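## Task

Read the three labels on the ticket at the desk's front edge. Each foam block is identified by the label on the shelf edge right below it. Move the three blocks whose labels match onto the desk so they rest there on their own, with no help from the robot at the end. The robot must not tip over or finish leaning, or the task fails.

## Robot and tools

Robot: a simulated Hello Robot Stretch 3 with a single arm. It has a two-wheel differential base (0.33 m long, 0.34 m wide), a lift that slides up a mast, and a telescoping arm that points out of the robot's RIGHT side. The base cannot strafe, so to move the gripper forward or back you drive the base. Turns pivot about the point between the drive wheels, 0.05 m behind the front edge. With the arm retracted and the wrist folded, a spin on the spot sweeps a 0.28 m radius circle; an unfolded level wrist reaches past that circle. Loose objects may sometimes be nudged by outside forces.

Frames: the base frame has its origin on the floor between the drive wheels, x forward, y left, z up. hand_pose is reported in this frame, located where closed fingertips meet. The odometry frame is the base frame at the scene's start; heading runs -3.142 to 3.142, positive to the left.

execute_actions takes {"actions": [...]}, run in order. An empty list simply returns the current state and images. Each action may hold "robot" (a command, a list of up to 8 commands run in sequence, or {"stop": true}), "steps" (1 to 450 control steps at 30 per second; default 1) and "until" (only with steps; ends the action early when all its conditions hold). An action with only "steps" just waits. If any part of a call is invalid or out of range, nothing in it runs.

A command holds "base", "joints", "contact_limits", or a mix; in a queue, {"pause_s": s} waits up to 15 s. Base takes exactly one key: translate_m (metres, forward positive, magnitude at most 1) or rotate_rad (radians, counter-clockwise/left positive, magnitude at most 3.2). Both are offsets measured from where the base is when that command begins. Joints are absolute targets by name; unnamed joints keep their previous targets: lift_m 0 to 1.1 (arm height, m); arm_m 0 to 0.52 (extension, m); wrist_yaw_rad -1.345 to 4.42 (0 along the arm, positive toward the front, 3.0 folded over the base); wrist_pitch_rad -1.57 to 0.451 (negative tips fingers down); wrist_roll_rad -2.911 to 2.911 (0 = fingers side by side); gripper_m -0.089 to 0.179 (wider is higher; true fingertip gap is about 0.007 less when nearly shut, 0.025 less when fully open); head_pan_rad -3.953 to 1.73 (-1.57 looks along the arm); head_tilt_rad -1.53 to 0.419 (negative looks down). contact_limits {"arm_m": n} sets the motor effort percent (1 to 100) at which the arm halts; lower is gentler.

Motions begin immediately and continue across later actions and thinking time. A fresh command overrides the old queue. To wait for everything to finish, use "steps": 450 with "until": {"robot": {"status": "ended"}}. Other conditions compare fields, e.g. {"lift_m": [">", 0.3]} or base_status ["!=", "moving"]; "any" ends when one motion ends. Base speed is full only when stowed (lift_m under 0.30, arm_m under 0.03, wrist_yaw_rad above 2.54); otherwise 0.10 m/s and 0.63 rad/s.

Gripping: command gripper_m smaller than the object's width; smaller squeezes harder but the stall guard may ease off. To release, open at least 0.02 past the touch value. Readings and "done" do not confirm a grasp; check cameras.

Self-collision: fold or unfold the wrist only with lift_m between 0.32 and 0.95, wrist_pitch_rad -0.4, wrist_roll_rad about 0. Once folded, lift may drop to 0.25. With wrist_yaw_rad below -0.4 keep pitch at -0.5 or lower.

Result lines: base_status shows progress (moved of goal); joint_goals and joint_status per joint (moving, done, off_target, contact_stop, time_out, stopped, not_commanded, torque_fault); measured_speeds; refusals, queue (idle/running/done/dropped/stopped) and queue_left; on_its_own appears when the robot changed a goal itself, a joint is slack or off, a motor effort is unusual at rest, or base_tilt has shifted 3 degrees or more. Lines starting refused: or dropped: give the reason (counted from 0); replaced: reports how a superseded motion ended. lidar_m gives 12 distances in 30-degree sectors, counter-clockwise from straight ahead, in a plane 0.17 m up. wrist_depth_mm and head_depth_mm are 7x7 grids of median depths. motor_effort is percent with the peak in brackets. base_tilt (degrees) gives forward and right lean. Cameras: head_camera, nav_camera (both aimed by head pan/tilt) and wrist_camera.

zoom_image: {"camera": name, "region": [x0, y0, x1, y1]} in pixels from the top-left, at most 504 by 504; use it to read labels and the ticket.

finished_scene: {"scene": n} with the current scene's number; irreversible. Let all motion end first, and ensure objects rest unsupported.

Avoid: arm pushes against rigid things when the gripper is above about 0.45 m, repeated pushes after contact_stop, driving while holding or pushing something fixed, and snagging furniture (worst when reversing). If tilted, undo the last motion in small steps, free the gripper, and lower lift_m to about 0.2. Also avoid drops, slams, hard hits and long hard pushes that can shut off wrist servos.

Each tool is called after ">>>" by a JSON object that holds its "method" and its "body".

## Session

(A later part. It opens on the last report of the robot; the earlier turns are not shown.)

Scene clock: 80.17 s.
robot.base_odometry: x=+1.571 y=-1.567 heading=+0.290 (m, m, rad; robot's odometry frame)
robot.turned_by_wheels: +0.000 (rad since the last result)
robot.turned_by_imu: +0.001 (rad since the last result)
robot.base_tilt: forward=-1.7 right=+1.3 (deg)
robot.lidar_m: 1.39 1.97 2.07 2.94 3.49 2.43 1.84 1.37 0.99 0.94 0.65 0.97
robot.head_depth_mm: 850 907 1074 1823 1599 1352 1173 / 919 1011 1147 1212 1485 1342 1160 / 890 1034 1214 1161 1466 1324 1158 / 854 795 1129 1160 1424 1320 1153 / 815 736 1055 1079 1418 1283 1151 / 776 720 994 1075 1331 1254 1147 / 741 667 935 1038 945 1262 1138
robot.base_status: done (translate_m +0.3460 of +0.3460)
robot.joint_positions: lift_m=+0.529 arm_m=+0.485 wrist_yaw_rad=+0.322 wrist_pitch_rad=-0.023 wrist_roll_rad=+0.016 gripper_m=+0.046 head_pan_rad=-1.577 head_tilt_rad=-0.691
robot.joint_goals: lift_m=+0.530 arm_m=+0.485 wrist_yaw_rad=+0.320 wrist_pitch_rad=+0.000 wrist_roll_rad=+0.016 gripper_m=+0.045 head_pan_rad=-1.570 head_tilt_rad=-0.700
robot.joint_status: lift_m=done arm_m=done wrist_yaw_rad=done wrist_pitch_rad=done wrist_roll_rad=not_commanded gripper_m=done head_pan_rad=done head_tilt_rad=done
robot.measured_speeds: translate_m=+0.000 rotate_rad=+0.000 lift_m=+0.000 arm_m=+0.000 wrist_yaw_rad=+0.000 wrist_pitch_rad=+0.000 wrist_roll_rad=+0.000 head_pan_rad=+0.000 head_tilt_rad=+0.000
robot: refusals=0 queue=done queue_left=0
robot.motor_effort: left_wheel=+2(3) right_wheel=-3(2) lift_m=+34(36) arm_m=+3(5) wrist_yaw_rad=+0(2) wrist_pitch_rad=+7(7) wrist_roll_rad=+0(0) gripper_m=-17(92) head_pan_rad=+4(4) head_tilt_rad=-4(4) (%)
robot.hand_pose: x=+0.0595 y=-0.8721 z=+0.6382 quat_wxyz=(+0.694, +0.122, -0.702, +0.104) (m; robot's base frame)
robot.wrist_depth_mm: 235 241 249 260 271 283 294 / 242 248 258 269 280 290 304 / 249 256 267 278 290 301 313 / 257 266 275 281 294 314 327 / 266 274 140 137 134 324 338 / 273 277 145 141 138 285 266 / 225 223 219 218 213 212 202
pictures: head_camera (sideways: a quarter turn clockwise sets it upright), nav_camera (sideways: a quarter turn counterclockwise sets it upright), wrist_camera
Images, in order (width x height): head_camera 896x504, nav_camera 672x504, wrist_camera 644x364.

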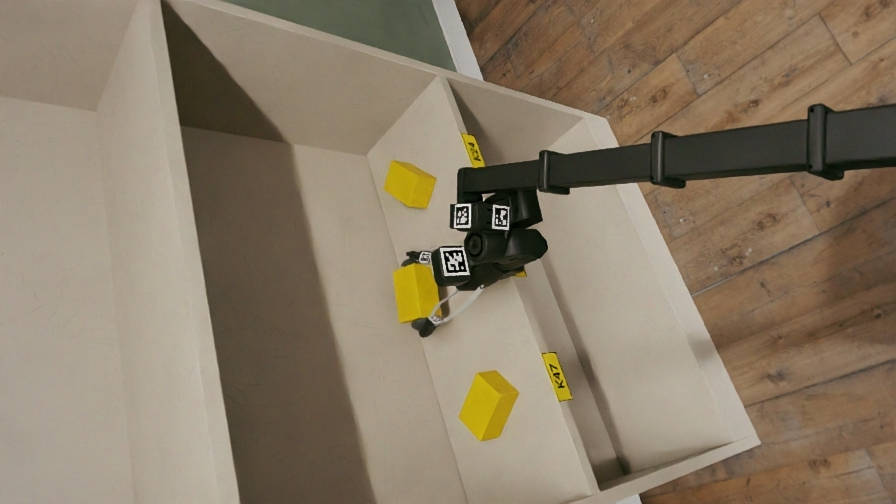

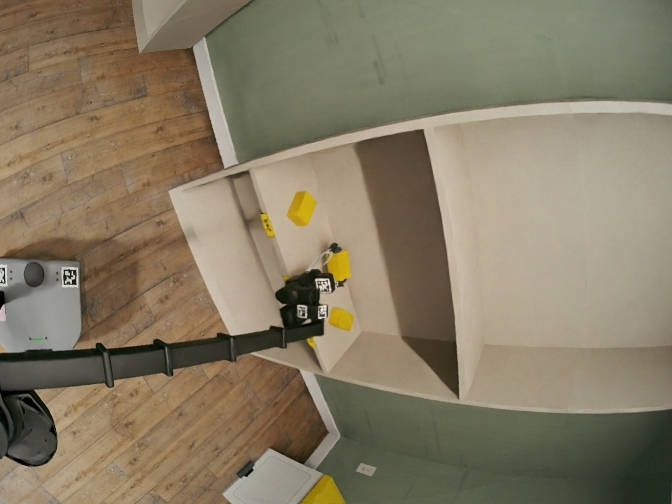

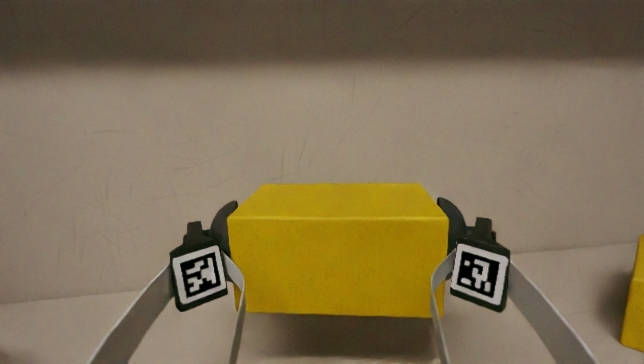

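>>> {"method": "execute_actions", "body": {"actions": [{"robot":[{"joints":{"arm_m":0,"head_pan_rad":-0.2,"head_tilt_rad":-0.55}},{"joints":{"wrist_yaw_rad":2.6,"wrist_pitch_rad":-0.2,"lift_m":0.29},"base":{"rotate_rad":2.3}},{"base":{"translate_m":1}},{"base":{"translate_m":1}},{"base":{"translate_m":0.41}},{"joints":{"wrist_yaw_rad":0,"wrist_pitch_rad":0,"lift_m":0.925,"head_tilt_rad":-0.5,"head_pan_rad":-1.57},"base":{"rotate_rad":1.36}},{"joints":{"arm_m":0.47}}],"steps":60}]}}

>>> {"method": "execute_actions", "body": {"actions": [{"steps":450,"until":{"robot":{"status":"ended"}}},{"steps":450,"until":{"robot":{"status":"ended"}}},{"steps":450,"until":{"robot":{"status":"ended"}}}]}}

Scene clock: 86.80 s.
robot.base_odometry: x=+1.571 y=-1.567 heading=+0.290 (m, m, rad; robot's odometry frame)
robot.turned_by_wheels: +0.000 (rad since the last result)
robot.turned_by_imu: +0.001 (rad since the last result)
robot.base_tilt: forward=-1.6 right=+1.4 (deg)
robot.lidar_m: 1.39 1.97 2.08 2.94 3.51 2.43 1.83 1.38 0.99 0.94 0.65 0.96
robot.head_depth_mm: 949 1009 1087 1176 1281 1369 1231 / 1040 1066 1103 1280 1452 1472 1224 / 1149 1120 1002 1149 1382 1457 1224 / 1285 1299 1497 1411 1586 1447 1217 / 1475 1521 1678 1883 1702 1434 1213 / 1695 1510 1643 1899 1767 1437 1206 / 1698 1863 2051 2188 1753 1432 1199
robot.base_status: done (translate_m +0.3460 of +0.3460)
robot.joint_positions: lift_m=+0.529 arm_m=+0.275 wrist_yaw_rad=+0.322 wrist_pitch_rad=-0.023 wrist_roll_rad=+0.016 gripper_m=+0.046 head_pan_rad=-0.207 head_tilt_rad=-0.557
robot.joint_goals: lift_m=+0.530 arm_m=+0.000 wrist_yaw_rad=+0.320 wrist_pitch_rad=+0.000 wrist_roll_rad=+0.016 gripper_m=+0.045 head_pan_rad=-0.200 head_tilt_rad=-0.550
robot.joint_status: lift_m=done arm_m=moving wrist_yaw_rad=done wrist_pitch_rad=done wrist_roll_rad=not_commanded gripper_m=done head_pan_rad=done head_tilt_rad=done
robot.measured_speeds: translate_m=+0.000 rotate_rad=+0.000 lift_m=+0.000 arm_m=-0.140 wrist_yaw_rad=+0.000 wrist_pitch_rad=+0.000 wrist_roll_rad=+0.000 head_pan_rad=+0.000 head_tilt_rad=+0.000
robot: refusals=0 queue=running queue_left=6
robot.motor_effort: left_wheel=+2(2) right_wheel=-2(3) lift_m=+34(35) arm_m=-5(3) wrist_yaw_rad=+0(1) wrist_pitch_rad=+7(7) wrist_roll_rad=+0(0) gripper_m=-19(18) head_pan_rad=+5(46) head_tilt_rad=+3(17) (%)
robot.hand_pose: x=+0.0595 y=-0.6626 z=+0.6382 quat_wxyz=(+0.694, +0.122, -0.702, +0.104) (m; robot's base frame)
robot.wrist_depth_mm: 384 400 418 431 450 464 483 / 384 415 427 447 468 486 497 / 381 430 442 465 476 498 519 / 380 441 460 465 485 516 477 / 365 364 140 137 134 388 362 / 292 297 145 141 139 288 270 / 226 224 224 232 239 249 514
pictures: head_camera (sideways: a quarter turn clockwise sets it upright), nav_camera (sideways: a quarter turn counterclockwise sets it upright), wrist_camera
Images, in order (width x height): head_camera 896x504, nav_camera 672x504, wrist_camera 644x364.

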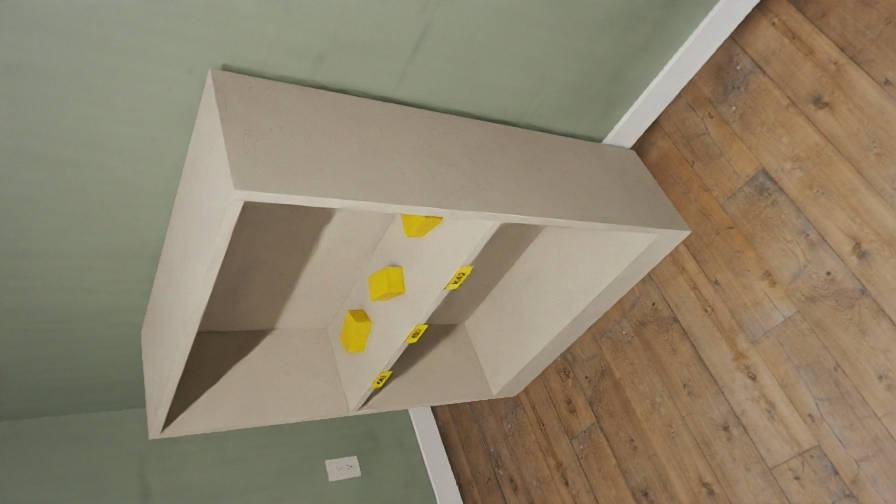

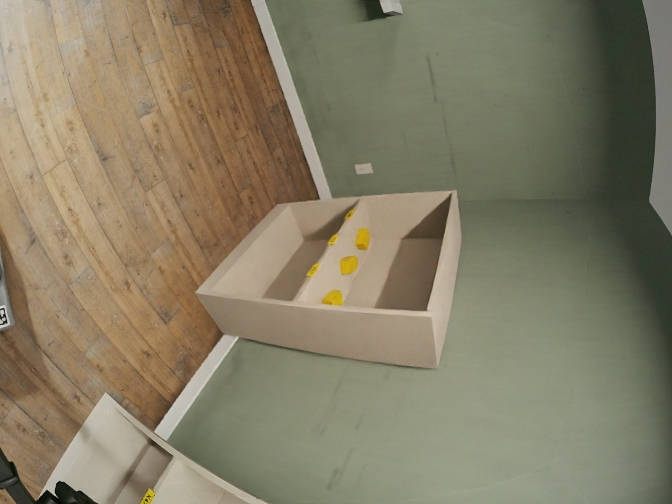

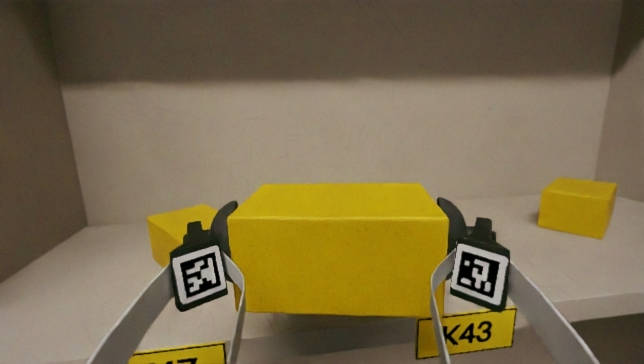

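Scene clock: 117.70 s.
robot.base_odometry: x=-0.482 y=-0.303 heading=-2.334 (m, m, rad; robot's odometry frame)
robot.turned_by_wheels: +3.660 (rad since the last result)
robot.turned_by_imu: +3.639 (rad since the last result)
robot.base_tilt: forward=-1.6 right=+1.3 (deg)
robot.lidar_m: 1.21 1.25 1.78 3.00 3.42 2.61 2.53 2.03 0.96 0.85 1.11 1.24
robot.head_depth_mm: 1190 1315 1083 - - 1405 1263 / 1192 1311 1260 1271 1178 1514 1258 / 1198 1317 - 1017 1442 1465 1255 / 1202 1315 1155 1233 1805 1503 1251 / 1211 1333 1020 791 1811 1490 1243 / 1216 1329 1010 778 1788 1502 1243 / 1211 1337 993 732 1639 1442 1235
robot.base_status: done (rotate_rad +1.3598 of +1.3600)
robot.joint_positions: lift_m=+0.924 arm_m=+0.470 wrist_yaw_rad=+0.002 wrist_pitch_rad=-0.026 wrist_roll_rad=+0.016 gripper_m=+0.046 head_pan_rad=-1.563 head_tilt_rad=-0.507
robot.joint_goals: lift_m=+0.925 arm_m=+0.470 wrist_yaw_rad=+0.000 wrist_pitch_rad=+0.000 wrist_roll_rad=+0.016 gripper_m=+0.045 head_pan_rad=-1.570 head_tilt_rad=-0.500
robot.joint_status: lift_m=done arm_m=done wrist_yaw_rad=done wrist_pitch_rad=done wrist_roll_rad=not_commanded gripper_m=done head_pan_rad=done head_tilt_rad=done
robot.measured_speeds: translate_m=+0.000 rotate_rad=+0.000 lift_m=+0.000 arm_m=+0.000 wrist_yaw_rad=+0.000 wrist_pitch_rad=+0.000 wrist_roll_rad=+0.000 head_pan_rad=+0.000 head_tilt_rad=+0.000
robot: refusals=0 queue=done queue_left=0
robot.motor_effort: left_wheel=-3(9) right_wheel=+2(8) lift_m=+35(34) arm_m=+3(2) wrist_yaw_rad=-1(5) wrist_pitch_rad=+8(11) wrist_roll_rad=+0(0) gripper_m=-18(17) head_pan_rad=-4(46) head_tilt_rad=+3(12) (%)
robot.hand_pose: x=-0.0209 y=-0.8701 z=+1.0323 quat_wxyz=(+0.701, +0.010, -0.713, -0.009) (m; robot's base frame)
robot.wrist_depth_mm: 721 706 700 704 676 683 664 / 743 720 711 717 686 700 672 / 769 752 756 745 722 709 714 / 682 646 629 601 587 568 562 / 389 382 141 137 134 380 349 / 275 280 145 141 138 271 253 / 214 210 209 206 202 202 200
pictures: head_camera (sideways: a quarter turn clockwise sets it upright), nav_camera (sideways: a quarter turn counterclockwise sets it upright), wrist_camera
Images, in order (width x height): head_camera 896x504, nav_camera 672x504, wrist_camera 644x364.

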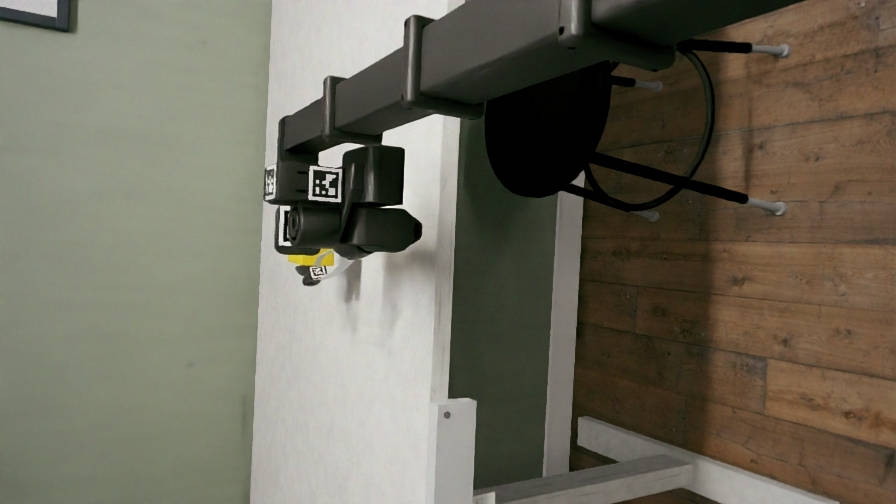

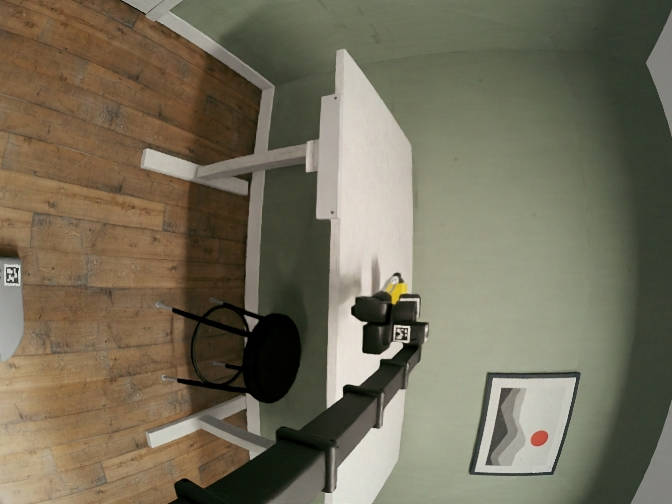

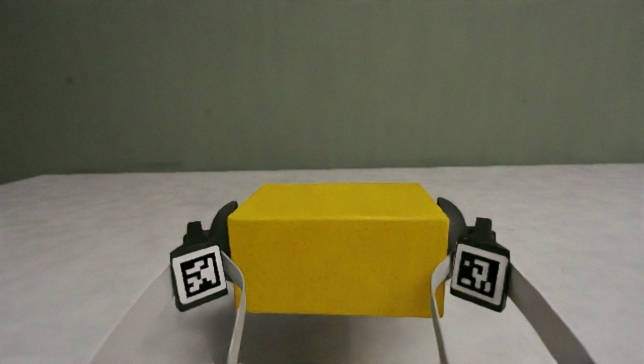

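>>> {"method": "execute_actions", "body": {"actions": [{"robot":[{"joints":{"lift_m":0.877}},{"joints":{"gripper_m":0.15}},{"joints":{"arm_m":0.17}},{"joints":{"arm_m":0,"wrist_yaw_rad":2.6,"wrist_pitch_rad":-0.2,"lift_m":0.29,"gripper_m":0.05},"base":{"rotate_rad":1.5}}],"steps":450,"until":{"robot":{"status":"ended"}}},{"steps":450,"until":{"robot":{"status":"ended"}}},{"robot":[{"base":{"translate_m":1}},{"base":{"translate_m":1}},{"base":{"translate_m":0.37}},{"base":{"rotate_rad":1.64}},{"joints":{"wrist_yaw_rad":0.55,"wrist_pitch_rad":0,"lift_m":0.55,"head_tilt_rad":-0.75,"gripper_m":0.15}}],"steps":450,"until":{"robot":{"status":"ended"}}},{"steps":450,"until":{"robot":{"status":"ended"}}}]}}

Scene clock: 154.30 s.
robot.base_odometry: x=-2.120 y=-2.015 heading=-0.695 (m, m, rad; robot's odometry frame)
robot.turned_by_wheels: +1.639 (rad since the last result)
robot.turned_by_imu: +0.145 (rad since the last result)
robot.base_tilt: forward=-2.3 right=+3.4 (deg)
robot.lidar_m: - - 0.15 0.95 3.53 3.70 3.65 1.52 1.18 0.19 0.15 -
robot.head_depth_mm: 1176 1300 1441 1601 1756 - - / 1198 1315 1456 1580 - 1496 1264 / 1213 1330 1454 1707 1801 1516 1257 / 689 796 765 1077 1359 1432 1231 / 328 337 354 387 426 475 536 / - - - - 302 309 324 / - - - - - - -
robot.base_status: moving (rotate_rad +1.6392 of +1.6400)
robot.joint_positions: lift_m=+0.882 arm_m=+0.470 wrist_yaw_rad=-0.331 wrist_pitch_rad=-0.019 wrist_roll_rad=+0.013 gripper_m=+0.046 head_pan_rad=-1.620 head_tilt_rad=-0.492
robot.joint_goals: lift_m=+0.882 arm_m=+0.470 wrist_yaw_rad=-0.325 wrist_pitch_rad=+0.000 wrist_roll_rad=+0.013 gripper_m=+0.045 head_pan_rad=-1.570 head_tilt_rad=-0.500
robot.joint_status: lift_m=contact_stop arm_m=done wrist_yaw_rad=done wrist_pitch_rad=done wrist_roll_rad=not_commanded gripper_m=done head_pan_rad=done head_tilt_rad=done
robot.measured_speeds: translate_m=+0.000 rotate_rad=+0.000 lift_m=+0.000 arm_m=+0.000 wrist_yaw_rad=+0.000 wrist_pitch_rad=+0.000 wrist_roll_rad=+0.000 head_pan_rad=+0.000 head_tilt_rad=+0.000
robot: refusals=0 queue=running queue_left=1
robot.on_its_own: wrist_yaw_rad is held at -0.325, not at your +0.000, by its stall guard, which is not easing now; lift_m is slack since a contact_stop, until your next command for it (your +0.877 is given up)
robot.motor_effort: left_wheel=-1(8) right_wheel=+23(42) lift_m=+23(35) arm_m=+2(4) wrist_yaw_rad=+4(41) wrist_pitch_rad=+6(8) wrist_roll_rad=+1(4) gripper_m=-18(23) head_pan_rad=+29(32) head_tilt_rad=-4(7) (%)
robot.hand_pose: x=-0.1046 y=-0.8565 z=+0.9923 quat_wxyz=(+0.692, -0.110, -0.703, -0.123) (m; robot's base frame)
robot.wrist_depth_mm: - 115 393 719 758 775 814 / - 112 362 759 763 808 830 / - 110 337 758 799 815 866 / - 107 253 794 823 868 890 / - 105 140 137 134 909 958 / - 94 145 141 138 - 987 / - 110 259 909 953 989 -
pictures: head_camera (sideways: a quarter turn clockwise sets it upright), nav_camera (sideways: a quarter turn counterclockwise sets it upright), wrist_camera
dropped: robot: command 0 of its queue: lift_m: contact_stop
Images, in order (width x height): head_camera 896x504, nav_camera 672x504, wrist_camera 644x364.

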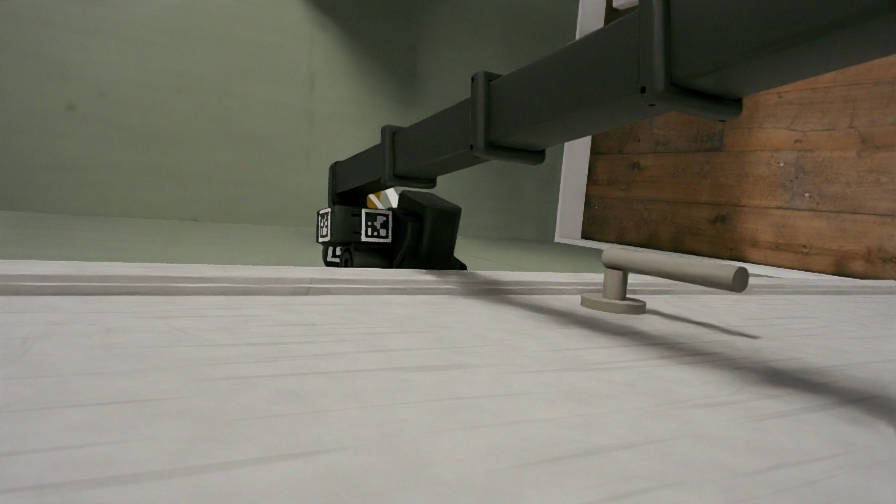

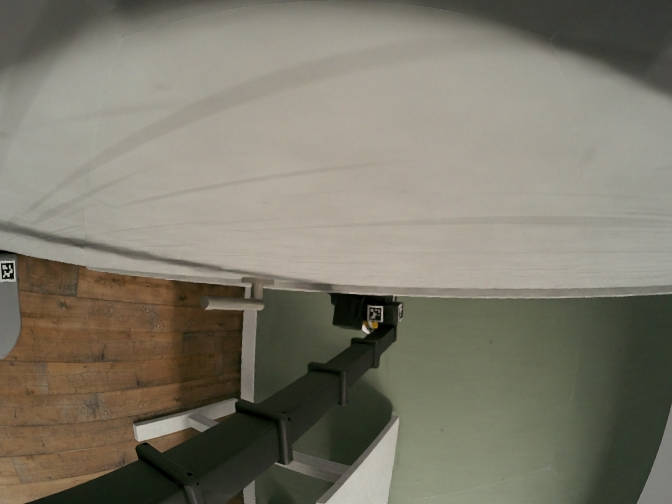

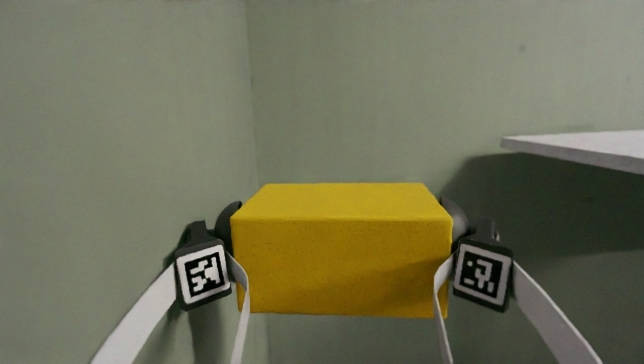

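>>> {"method": "execute_actions", "body": {"actions": [{"robot":{"base":{"translate_m":-0.1},"joints":{"gripper_m":0.045,"wrist_yaw_rad":-0.3,"lift_m":0.88}},"steps":60}]}}

Scene clock: 158.73 s.
robot.base_odometry: x=-2.197 y=-1.951 heading=-0.694 (m, m, rad; robot's odometry frame)
robot.turned_by_wheels: +0.001 (rad since the last result)
robot.turned_by_imu: -0.246 (rad since the last result)
robot.base_tilt: forward=-1.1 right=+1.7 (deg)
robot.lidar_m: 0.18 0.18 0.23 0.58 3.33 3.81 3.55 1.71 1.14 1.15 0.28 0.19
robot.head_depth_mm: 1247 1018 1283 1816 1597 1346 - / 1252 1479 1736 1492 - 1280 1140 / 1284 1470 - 1842 1528 1305 1133 / 1273 1452 1666 1829 1538 1296 1140 / 1264 1441 1690 1839 1518 1294 1131 / 1234 1379 1388 1334 1276 1066 1063 / 808 788 773 641 665 648 635
robot.base_status: moving (translate_m -0.1000 of -0.1000)
robot.joint_positions: lift_m=+0.755 arm_m=+0.470 wrist_yaw_rad=-0.296 wrist_pitch_rad=-0.015 wrist_roll_rad=+0.017 gripper_m=+0.045 head_pan_rad=-1.577 head_tilt_rad=-0.741
robot.joint_goals: lift_m=+0.880 arm_m=+0.470 wrist_yaw_rad=-0.300 wrist_pitch_rad=+0.000 wrist_roll_rad=+0.017 gripper_m=+0.045 head_pan_rad=-1.570 head_tilt_rad=-0.750
robot.joint_status: lift_m=moving arm_m=done wrist_yaw_rad=moving wrist_pitch_rad=moving wrist_roll_rad=not_commanded gripper_m=done head_pan_rad=done head_tilt_rad=done
robot.measured_speeds: translate_m=+0.000 rotate_rad=+0.000 lift_m=+0.110 arm_m=+0.000 wrist_yaw_rad=+0.000 wrist_pitch_rad=+0.000 wrist_roll_rad=+0.000 head_pan_rad=+0.000 head_tilt_rad=+0.000
robot: refusals=0 queue=running queue_left=0
robot.motor_effort: left_wheel=-1(12) right_wheel=+0(26) lift_m=+31(36) arm_m=+1(2) wrist_yaw_rad=-1(34) wrist_pitch_rad=+6(5) wrist_roll_rad=+0(1) gripper_m=+2(91) head_pan_rad=+4(34) head_tilt_rad=-4(40) (%)
robot.hand_pose: x=-0.0962 y=-0.8594 z=+0.8654 quat_wxyz=(+0.693, -0.100, -0.706, -0.109) (m; robot's base frame)
robot.wrist_depth_mm: 618 658 721 788 880 960 - / 629 679 733 804 867 350 254 / 643 695 769 845 932 464 - / 664 722 772 869 958 493 - / 675 744 791 931 - 498 - / 684 751 810 924 - 511 - / 671 765 869 956 - - -
pictures: head_camera (sideways: a quarter turn clockwise sets it upright), nav_camera (sideways: a quarter turn counterclockwise sets it upright), wrist_camera
Images, in order (width x height): head_camera 896x504, nav_camera 672x504, wrist_camera 644x364.

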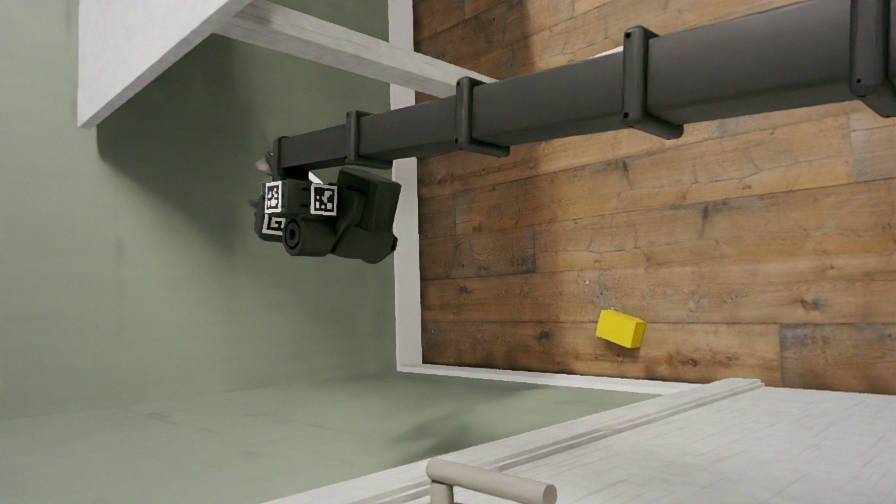

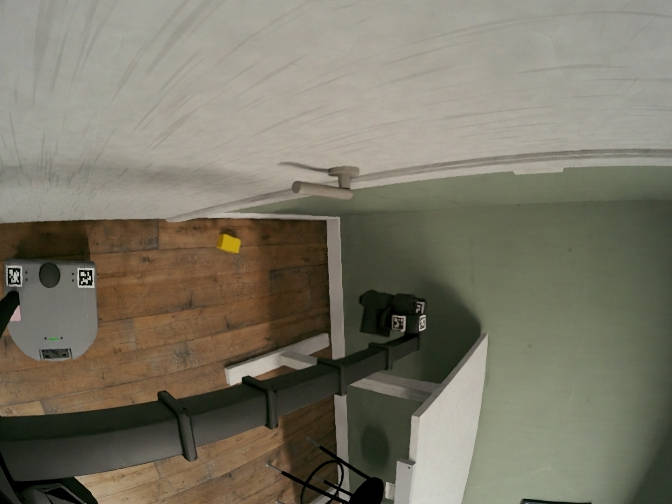

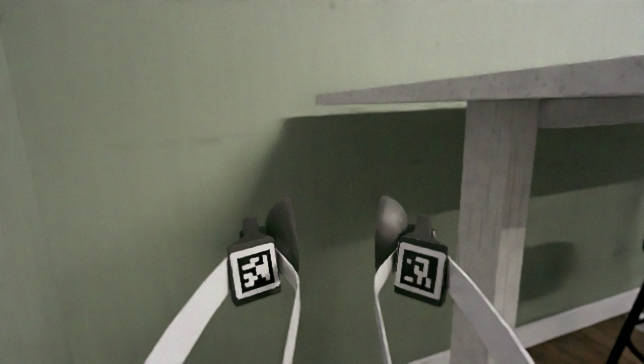

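>>> {"method": "execute_actions", "body": {"actions": [{"robot":[{"joints":{"gripper_m":0.12,"wrist_yaw_rad":0,"lift_m":0.2,"wrist_pitch_rad":-0.7,"arm_m":0.42,"head_tilt_rad":-0.95}},{"base":{"rotate_rad":0.2}}],"steps":450,"until":{"robot":{"status":"ended"}}}]}}

Scene clock: 170.63 s.
robot.base_odometry: x=-2.197 y=-1.951 heading=-0.494 (m, m, rad; robot's odometry frame)
robot.turned_by_wheels: +0.200 (rad since the last result)
robot.turned_by_imu: +0.200 (rad since the last result)
robot.base_tilt: forward=-1.6 right=+1.4 (deg)
robot.lidar_m: 0.18 0.19 0.29 1.33 3.45 3.60 3.56 1.45 1.14 0.49 0.23 0.18
robot.head_depth_mm: 1312 1546 1769 1538 1376 1224 1103 / 1334 1581 1766 1566 1372 1221 1116 / 1352 1596 1791 1555 1368 1216 - / 1333 1576 1766 1583 1347 1209 - / 804 897 1017 1128 1199 1190 1088 / 461 508 506 619 681 754 845 / 368 389 413 439 468 502 541
robot.base_status: done (rotate_rad +0.1999 of +0.2000)
robot.joint_positions: lift_m=+0.201 arm_m=+0.420 wrist_yaw_rad=-0.003 wrist_pitch_rad=-0.709 wrist_roll_rad=+0.017 gripper_m=+0.120 head_pan_rad=-1.577 head_tilt_rad=-0.938
robot.joint_goals: lift_m=+0.200 arm_m=+0.420 wrist_yaw_rad=+0.000 wrist_pitch_rad=-0.700 wrist_roll_rad=+0.017 gripper_m=+0.120 head_pan_rad=-1.570 head_tilt_rad=-0.950
robot.joint_status: lift_m=done arm_m=done wrist_yaw_rad=done wrist_pitch_rad=done wrist_roll_rad=not_commanded gripper_m=done head_pan_rad=done head_tilt_rad=done
robot.measured_speeds: translate_m=+0.000 rotate_rad=+0.000 lift_m=+0.000 arm_m=+0.000 wrist_yaw_rad=+0.000 wrist_pitch_rad=+0.000 wrist_roll_rad=+0.000 head_pan_rad=+0.000 head_tilt_rad=+0.000
robot: refusals=0 queue=done queue_left=0
robot.motor_effort: left_wheel=-3(7) right_wheel=+2(6) lift_m=+11(34) arm_m=-3(2) wrist_yaw_rad=+2(3) wrist_pitch_rad=+3(5) wrist_roll_rad=+0(0) gripper_m=-1(81) head_pan_rad=+5(5) head_tilt_rad=-5(23) (%)
robot.hand_pose: x=-0.0221 y=-0.7442 z=+0.1543 quat_wxyz=(+0.658, +0.242, -0.669, -0.249) (m; robot's base frame)
robot.wrist_depth_mm: 167 220 368 570 576 551 541 / 170 224 351 486 475 478 466 / 171 227 355 428 415 409 400 / 172 230 361 374 371 362 358 / 175 221 337 284 327 331 324 / 177 209 306 270 296 - 294 / 175 233 278 276 275 269 267
pictures: head_camera (sideways: a quarter turn clockwise sets it upright), nav_camera (sideways: a quarter turn counterclockwise sets it upright), wrist_camera
Images, in order (width x height): head_camera 896x504, nav_camera 672x504, wrist_camera 644x364.

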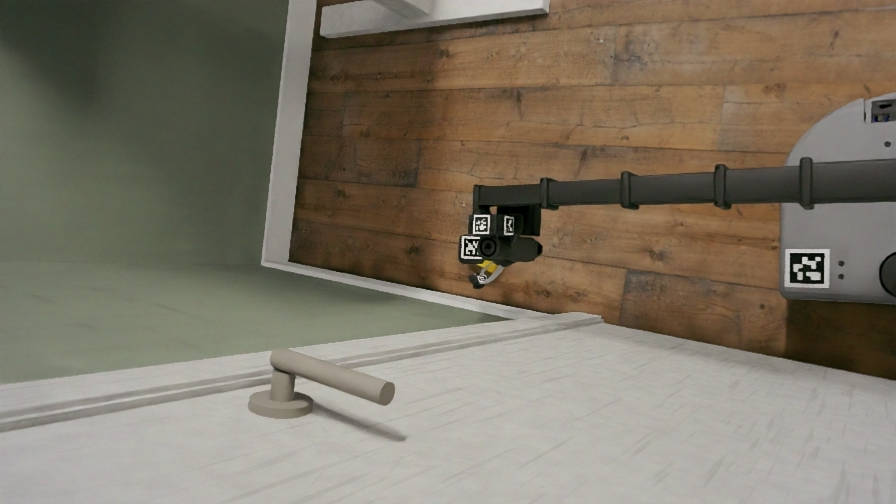

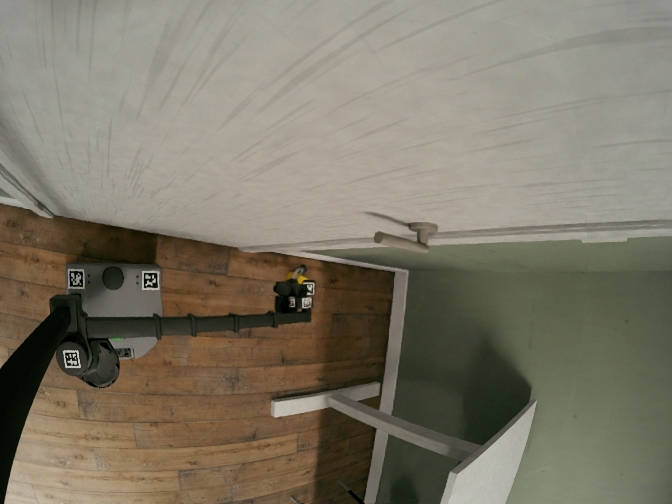

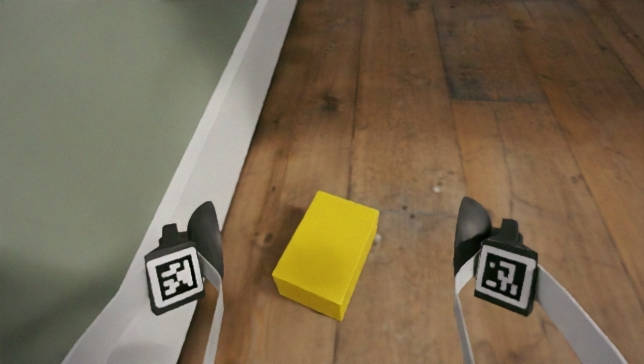

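>>> {"method": "execute_actions", "body": {"actions": [{"robot":[{"joints":{"wrist_yaw_rad":-0.2,"lift_m":0.13,"arm_m":0.48},"base":{"translate_m":0.045}}],"steps":450,"until":{"robot":{"status":"ended"}}}]}}

Scene clock: 174.73 s.
robot.base_odometry: x=-2.157 y=-1.973 heading=-0.495 (m, m, rad; robot's odometry frame)
robot.turned_by_wheels: +0.000 (rad since the last result)
robot.turned_by_imu: +0.001 (rad since the last result)
robot.base_tilt: forward=-1.7 right=+1.2 (deg)
robot.lidar_m: - 0.15 0.22 1.03 3.45 3.65 3.58 1.69 1.17 0.37 0.17 0.15
robot.head_depth_mm: 1315 1549 1770 1558 1381 1227 1100 / 1339 1575 1782 1550 1370 1224 1116 / 1353 1595 1799 1586 1363 1222 - / 1196 1510 1738 1568 1358 1212 - / 493 553 562 764 920 1124 1069 / 362 390 421 459 503 558 625 / 295 303 313 325 346 371 400
robot.base_status: done (translate_m +0.0450 of +0.0450)
robot.joint_positions: lift_m=+0.131 arm_m=+0.480 wrist_yaw_rad=-0.196 wrist_pitch_rad=-0.709 wrist_roll_rad=+0.017 gripper_m=+0.120 head_pan_rad=-1.577 head_tilt_rad=-0.938
robot.joint_goals: lift_m=+0.130 arm_m=+0.480 wrist_yaw_rad=-0.200 wrist_pitch_rad=-0.700 wrist_roll_rad=+0.017 gripper_m=+0.120 head_pan_rad=-1.570 head_tilt_rad=-0.950
robot.joint_status: lift_m=done arm_m=done wrist_yaw_rad=done wrist_pitch_rad=done wrist_roll_rad=not_commanded gripper_m=done head_pan_rad=done head_tilt_rad=done
robot.measured_speeds: translate_m=+0.000 rotate_rad=+0.000 lift_m=+0.000 arm_m=+0.000 wrist_yaw_rad=+0.000 wrist_pitch_rad=+0.000 wrist_roll_rad=+0.000 head_pan_rad=+0.000 head_tilt_rad=+0.000
robot: refusals=0 queue=done queue_left=0
robot.motor_effort: left_wheel=-4(5) right_wheel=+2(5) lift_m=+11(11) arm_m=+2(0) wrist_yaw_rad=-1(1) wrist_pitch_rad=+3(3) wrist_roll_rad=+0(0) gripper_m=+0(1) head_pan_rad=+4(4) head_tilt_rad=-5(6) (%)
robot.hand_pose: x=-0.0565 y=-0.7999 z=+0.0842 quat_wxyz=(+0.630, +0.177, -0.689, -0.311) (m; robot's base frame)
robot.wrist_depth_mm: 166 239 420 450 433 427 418 / 163 231 368 377 368 360 355 / 159 212 321 323 321 316 311 / 157 194 289 285 282 278 274 / 153 178 258 209 243 255 245 / 144 162 234 187 224 - 223 / 135 194 214 173 205 208 203
pictures: head_camera (sideways: a quarter turn clockwise sets it upright), nav_camera (sideways: a quarter turn counterclockwise sets it upright), wrist_camera
Images, in order (width x height): head_camera 896x504, nav_camera 672x504, wrist_camera 644x364.

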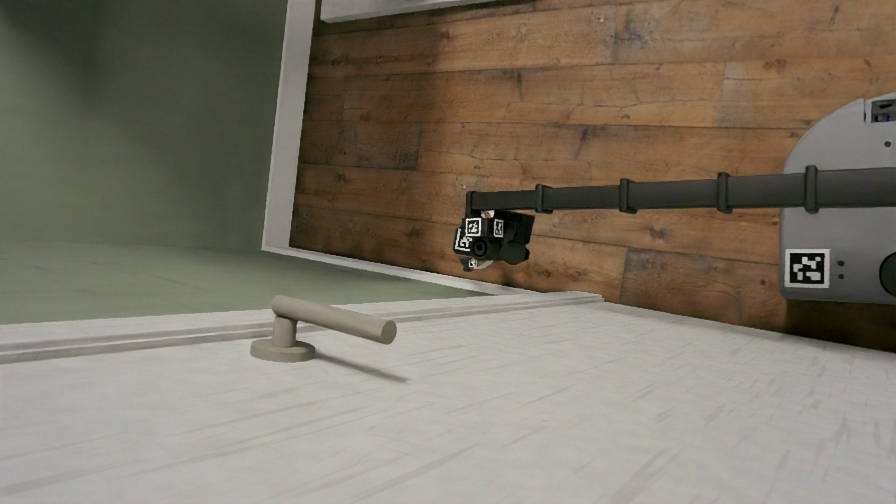

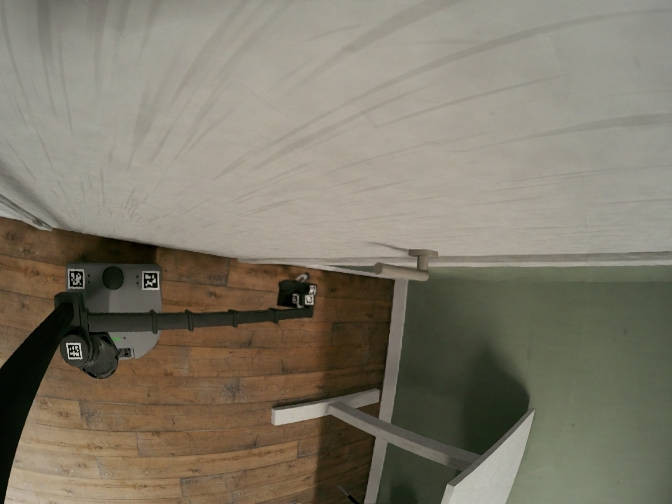

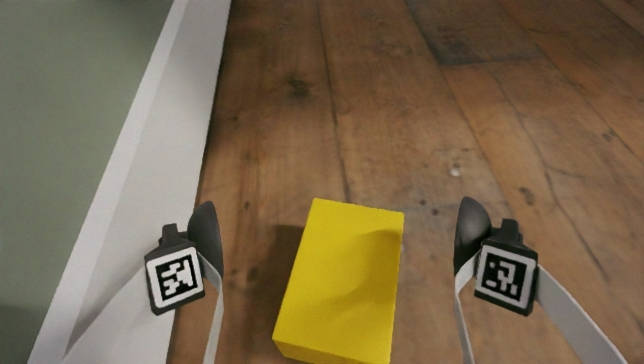

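>>> {"method": "execute_actions", "body": {"actions": [{"robot":[{"joints":{"lift_m":0.072}},{"joints":{"gripper_m":0.01}},{"joints":{"lift_m":0.2},"base":{"translate_m":-0.1}}],"steps":450,"until":{"robot":{"status":"ended"}}}]}}

Scene clock: 183.07 s.
robot.base_odometry: x=-2.245 y=-1.925 heading=-0.495 (m, m, rad; robot's odometry frame)
robot.turned_by_wheels: +0.000 (rad since the last result)
robot.turned_by_imu: +0.002 (rad since the last result)
robot.base_tilt: forward=-1.6 right=+1.3 (deg)
robot.lidar_m: 0.23 0.25 0.36 1.71 3.46 3.56 3.50 1.60 1.11 0.70 0.30 0.24
robot.head_depth_mm: 1303 1546 1741 1518 1367 1226 1102 / 1326 1570 1773 1561 1377 1223 1115 / 1349 1602 1791 1582 1372 1223 - / 1359 1625 1806 1584 1360 1213 - / 1032 1151 1309 1453 1339 1205 1091 / 697 749 725 808 897 994 1059 / 463 504 501 576 615 661 711
robot.base_status: done (translate_m -0.1000 of -0.1000)
robot.joint_positions: lift_m=+0.199 arm_m=+0.480 wrist_yaw_rad=-0.197 wrist_pitch_rad=-0.710 wrist_roll_rad=+0.017 gripper_m=+0.014 head_pan_rad=-1.577 head_tilt_rad=-0.938
robot.joint_goals: lift_m=+0.200 arm_m=+0.480 wrist_yaw_rad=-0.200 wrist_pitch_rad=-0.700 wrist_roll_rad=+0.017 gripper_m=+0.013 head_pan_rad=-1.570 head_tilt_rad=-0.950
robot.joint_status: lift_m=done arm_m=done wrist_yaw_rad=done wrist_pitch_rad=done wrist_roll_rad=not_commanded gripper_m=done head_pan_rad=done head_tilt_rad=done
robot.measured_speeds: translate_m=+0.000 rotate_rad=+0.000 lift_m=+0.000 arm_m=+0.000 wrist_yaw_rad=+0.000 wrist_pitch_rad=+0.000 wrist_roll_rad=+0.000 head_pan_rad=+0.000 head_tilt_rad=+0.000
robot: refusals=0 queue=done queue_left=0
robot.motor_effort: left_wheel=-4(8) right_wheel=+2(4) lift_m=+34(36) arm_m=+2(4) wrist_yaw_rad=-1(1) wrist_pitch_rad=+3(3) wrist_roll_rad=+0(0) gripper_m=-18(94) head_pan_rad=+4(4) head_tilt_rad=-5(5) (%)
robot.hand_pose: x=-0.0565 y=-0.7997 z=+0.1527 quat_wxyz=(+0.630, +0.177, -0.689, -0.312) (m; robot's base frame)
robot.wrist_depth_mm: 296 426 595 579 565 556 509 / 293 400 490 486 481 467 460 / 285 390 429 418 413 408 402 / 273 364 378 156 343 362 353 / 257 335 340 141 139 323 321 / 255 308 135 128 131 293 290 / 250 282 276 134 263 272 265
pictures: head_camera (sideways: a quarter turn clockwise sets it upright), nav_camera (sideways: a quarter turn counterclockwise sets it upright), wrist_camera
Images, in order (width x height): head_camera 896x504, nav_camera 672x504, wrist_camera 644x364.

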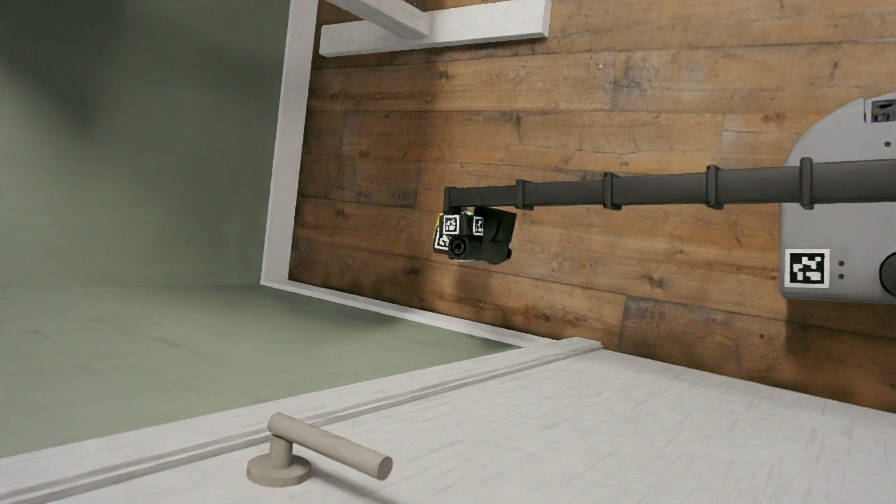

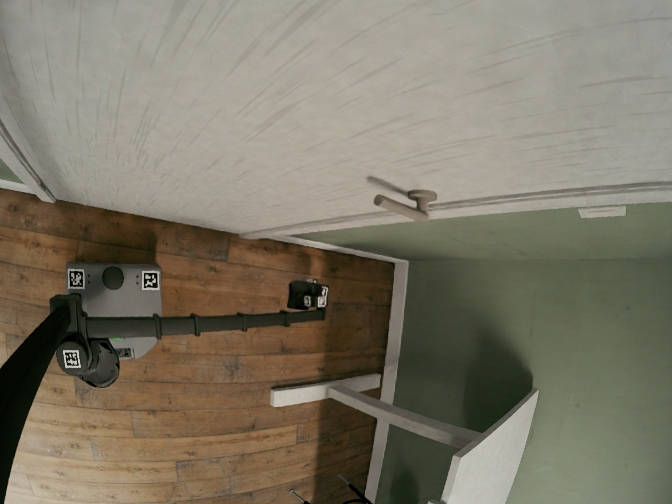

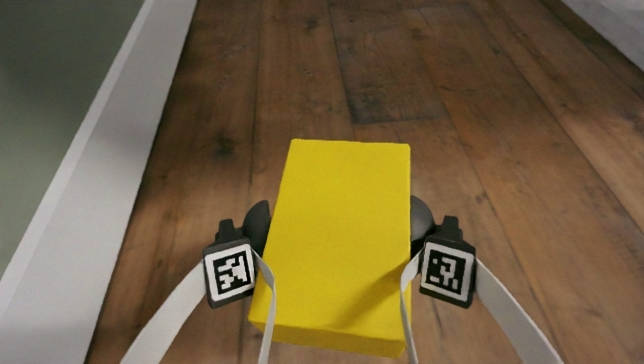

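Retract, raise while backing, extend.

>>> {"method": "execute_actions", "body": {"actions": [{"robot":[{"joints":{"arm_m":0.15,"lift_m":1.07,"head_tilt_rad":-0.5},"base":{"translate_m":-0.7}},{"joints":{"arm_m":0.5}}],"steps":450,"until":{"robot":{"status":"ended"}}}]}}

Scene clock: 197.70 s.
robot.base_odometry: x=-2.861 y=-1.593 heading=-0.495 (m, m, rad; robot's odometry frame)
robot.turned_by_wheels: +0.000 (rad since the last result)
robot.turned_by_imu: +0.003 (rad since the last result)
robot.base_tilt: forward=-1.7 right=+1.4 (deg)
robot.lidar_m: 0.92 0.98 1.52 3.05 3.58 2.85 2.82 1.08 0.90 0.97 1.21 0.94
robot.head_depth_mm: 1122 - 1083 736 1699 1480 1256 / 1137 1295 1057 696 1726 1534 1259 / 1146 - 946 687 1761 1512 1255 / 1168 1289 900 682 1755 1515 1252 / 1188 1296 1019 708 1355 1415 1242 / 1201 1325 1005 741 1793 1485 1236 / 1218 1342 1470 773 1810 1486 1237
robot.base_status: done (translate_m -0.7000 of -0.7000)
robot.joint_positions: lift_m=+1.069 arm_m=+0.500 wrist_yaw_rad=-0.198 wrist_pitch_rad=-0.711 wrist_roll_rad=+0.017 gripper_m=+0.014 head_pan_rad=-1.577 head_tilt_rad=-0.507
robot.joint_goals: lift_m=+1.070 arm_m=+0.500 wrist_yaw_rad=-0.200 wrist_pitch_rad=-0.700 wrist_roll_rad=+0.017 gripper_m=+0.013 head_pan_rad=-1.570 head_tilt_rad=-0.500
robot.joint_status: lift_m=done arm_m=done wrist_yaw_rad=done wrist_pitch_rad=done wrist_roll_rad=not_commanded gripper_m=done head_pan_rad=done head_tilt_rad=done
robot.measured_speeds: translate_m=+0.000 rotate_rad=+0.000 lift_m=+0.000 arm_m=+0.000 wrist_yaw_rad=+0.000 wrist_pitch_rad=+0.000 wrist_roll_rad=+0.000 head_pan_rad=+0.000 head_tilt_rad=+0.000
robot: refusals=0 queue=done queue_left=0
robot.motor_effort: left_wheel=-3(7) right_wheel=+2(4) lift_m=+35(35) arm_m=+3(5) wrist_yaw_rad=-1(2) wrist_pitch_rad=+3(3) wrist_roll_rad=+0(0) gripper_m=-19(20) head_pan_rad=+4(4) head_tilt_rad=+4(31) (%)
robot.hand_pose: x=-0.0566 y=-0.8195 z=+1.0226 quat_wxyz=(+0.630, +0.177, -0.689, -0.312) (m; robot's base frame)
robot.wrist_depth_mm: 622 445 430 420 413 399 393 / 377 370 366 358 348 343 335 / 323 318 314 310 302 299 294 / 284 281 275 156 256 263 260 / 253 249 251 141 140 238 231 / 229 226 135 129 131 214 213 / 207 205 202 134 192 197 194
pictures: head_camera (sideways: a quarter turn clockwise sets it upright), nav_camera (sideways: a quarter turn counterclockwise sets it upright), wrist_camera
Images, in order (width x height): head_camera 896x504, nav_camera 672x504, wrist_camera 644x364.

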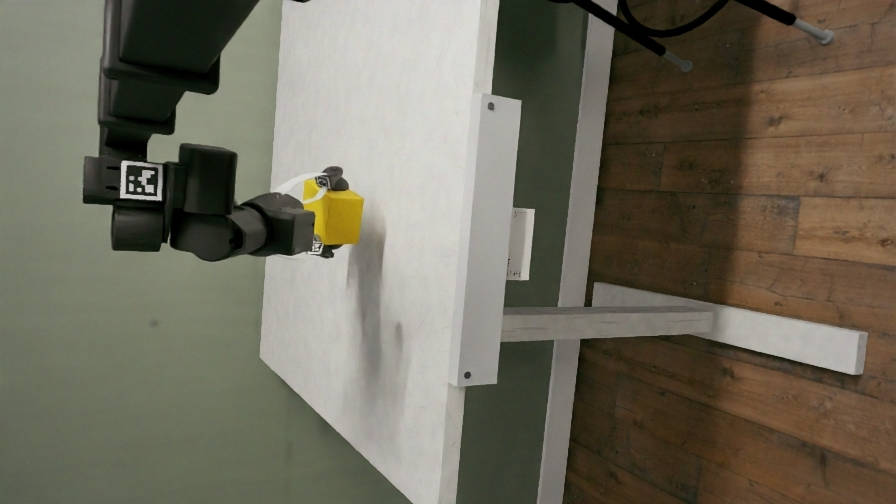

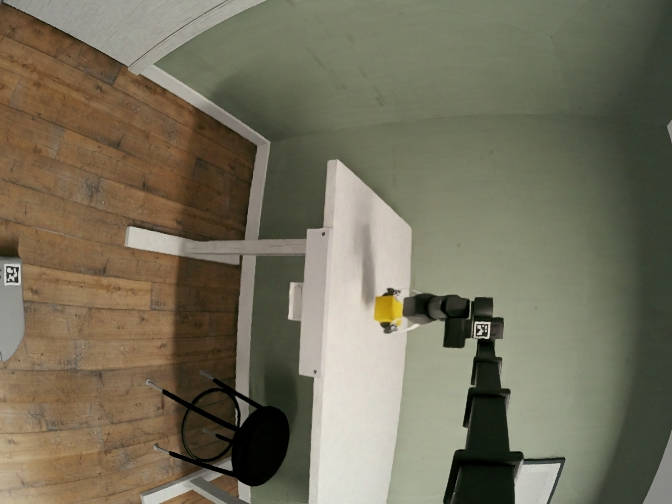

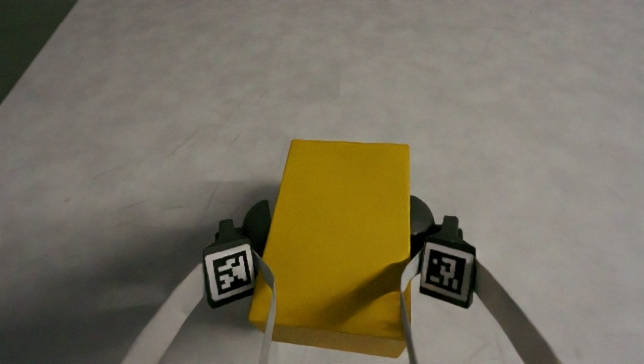

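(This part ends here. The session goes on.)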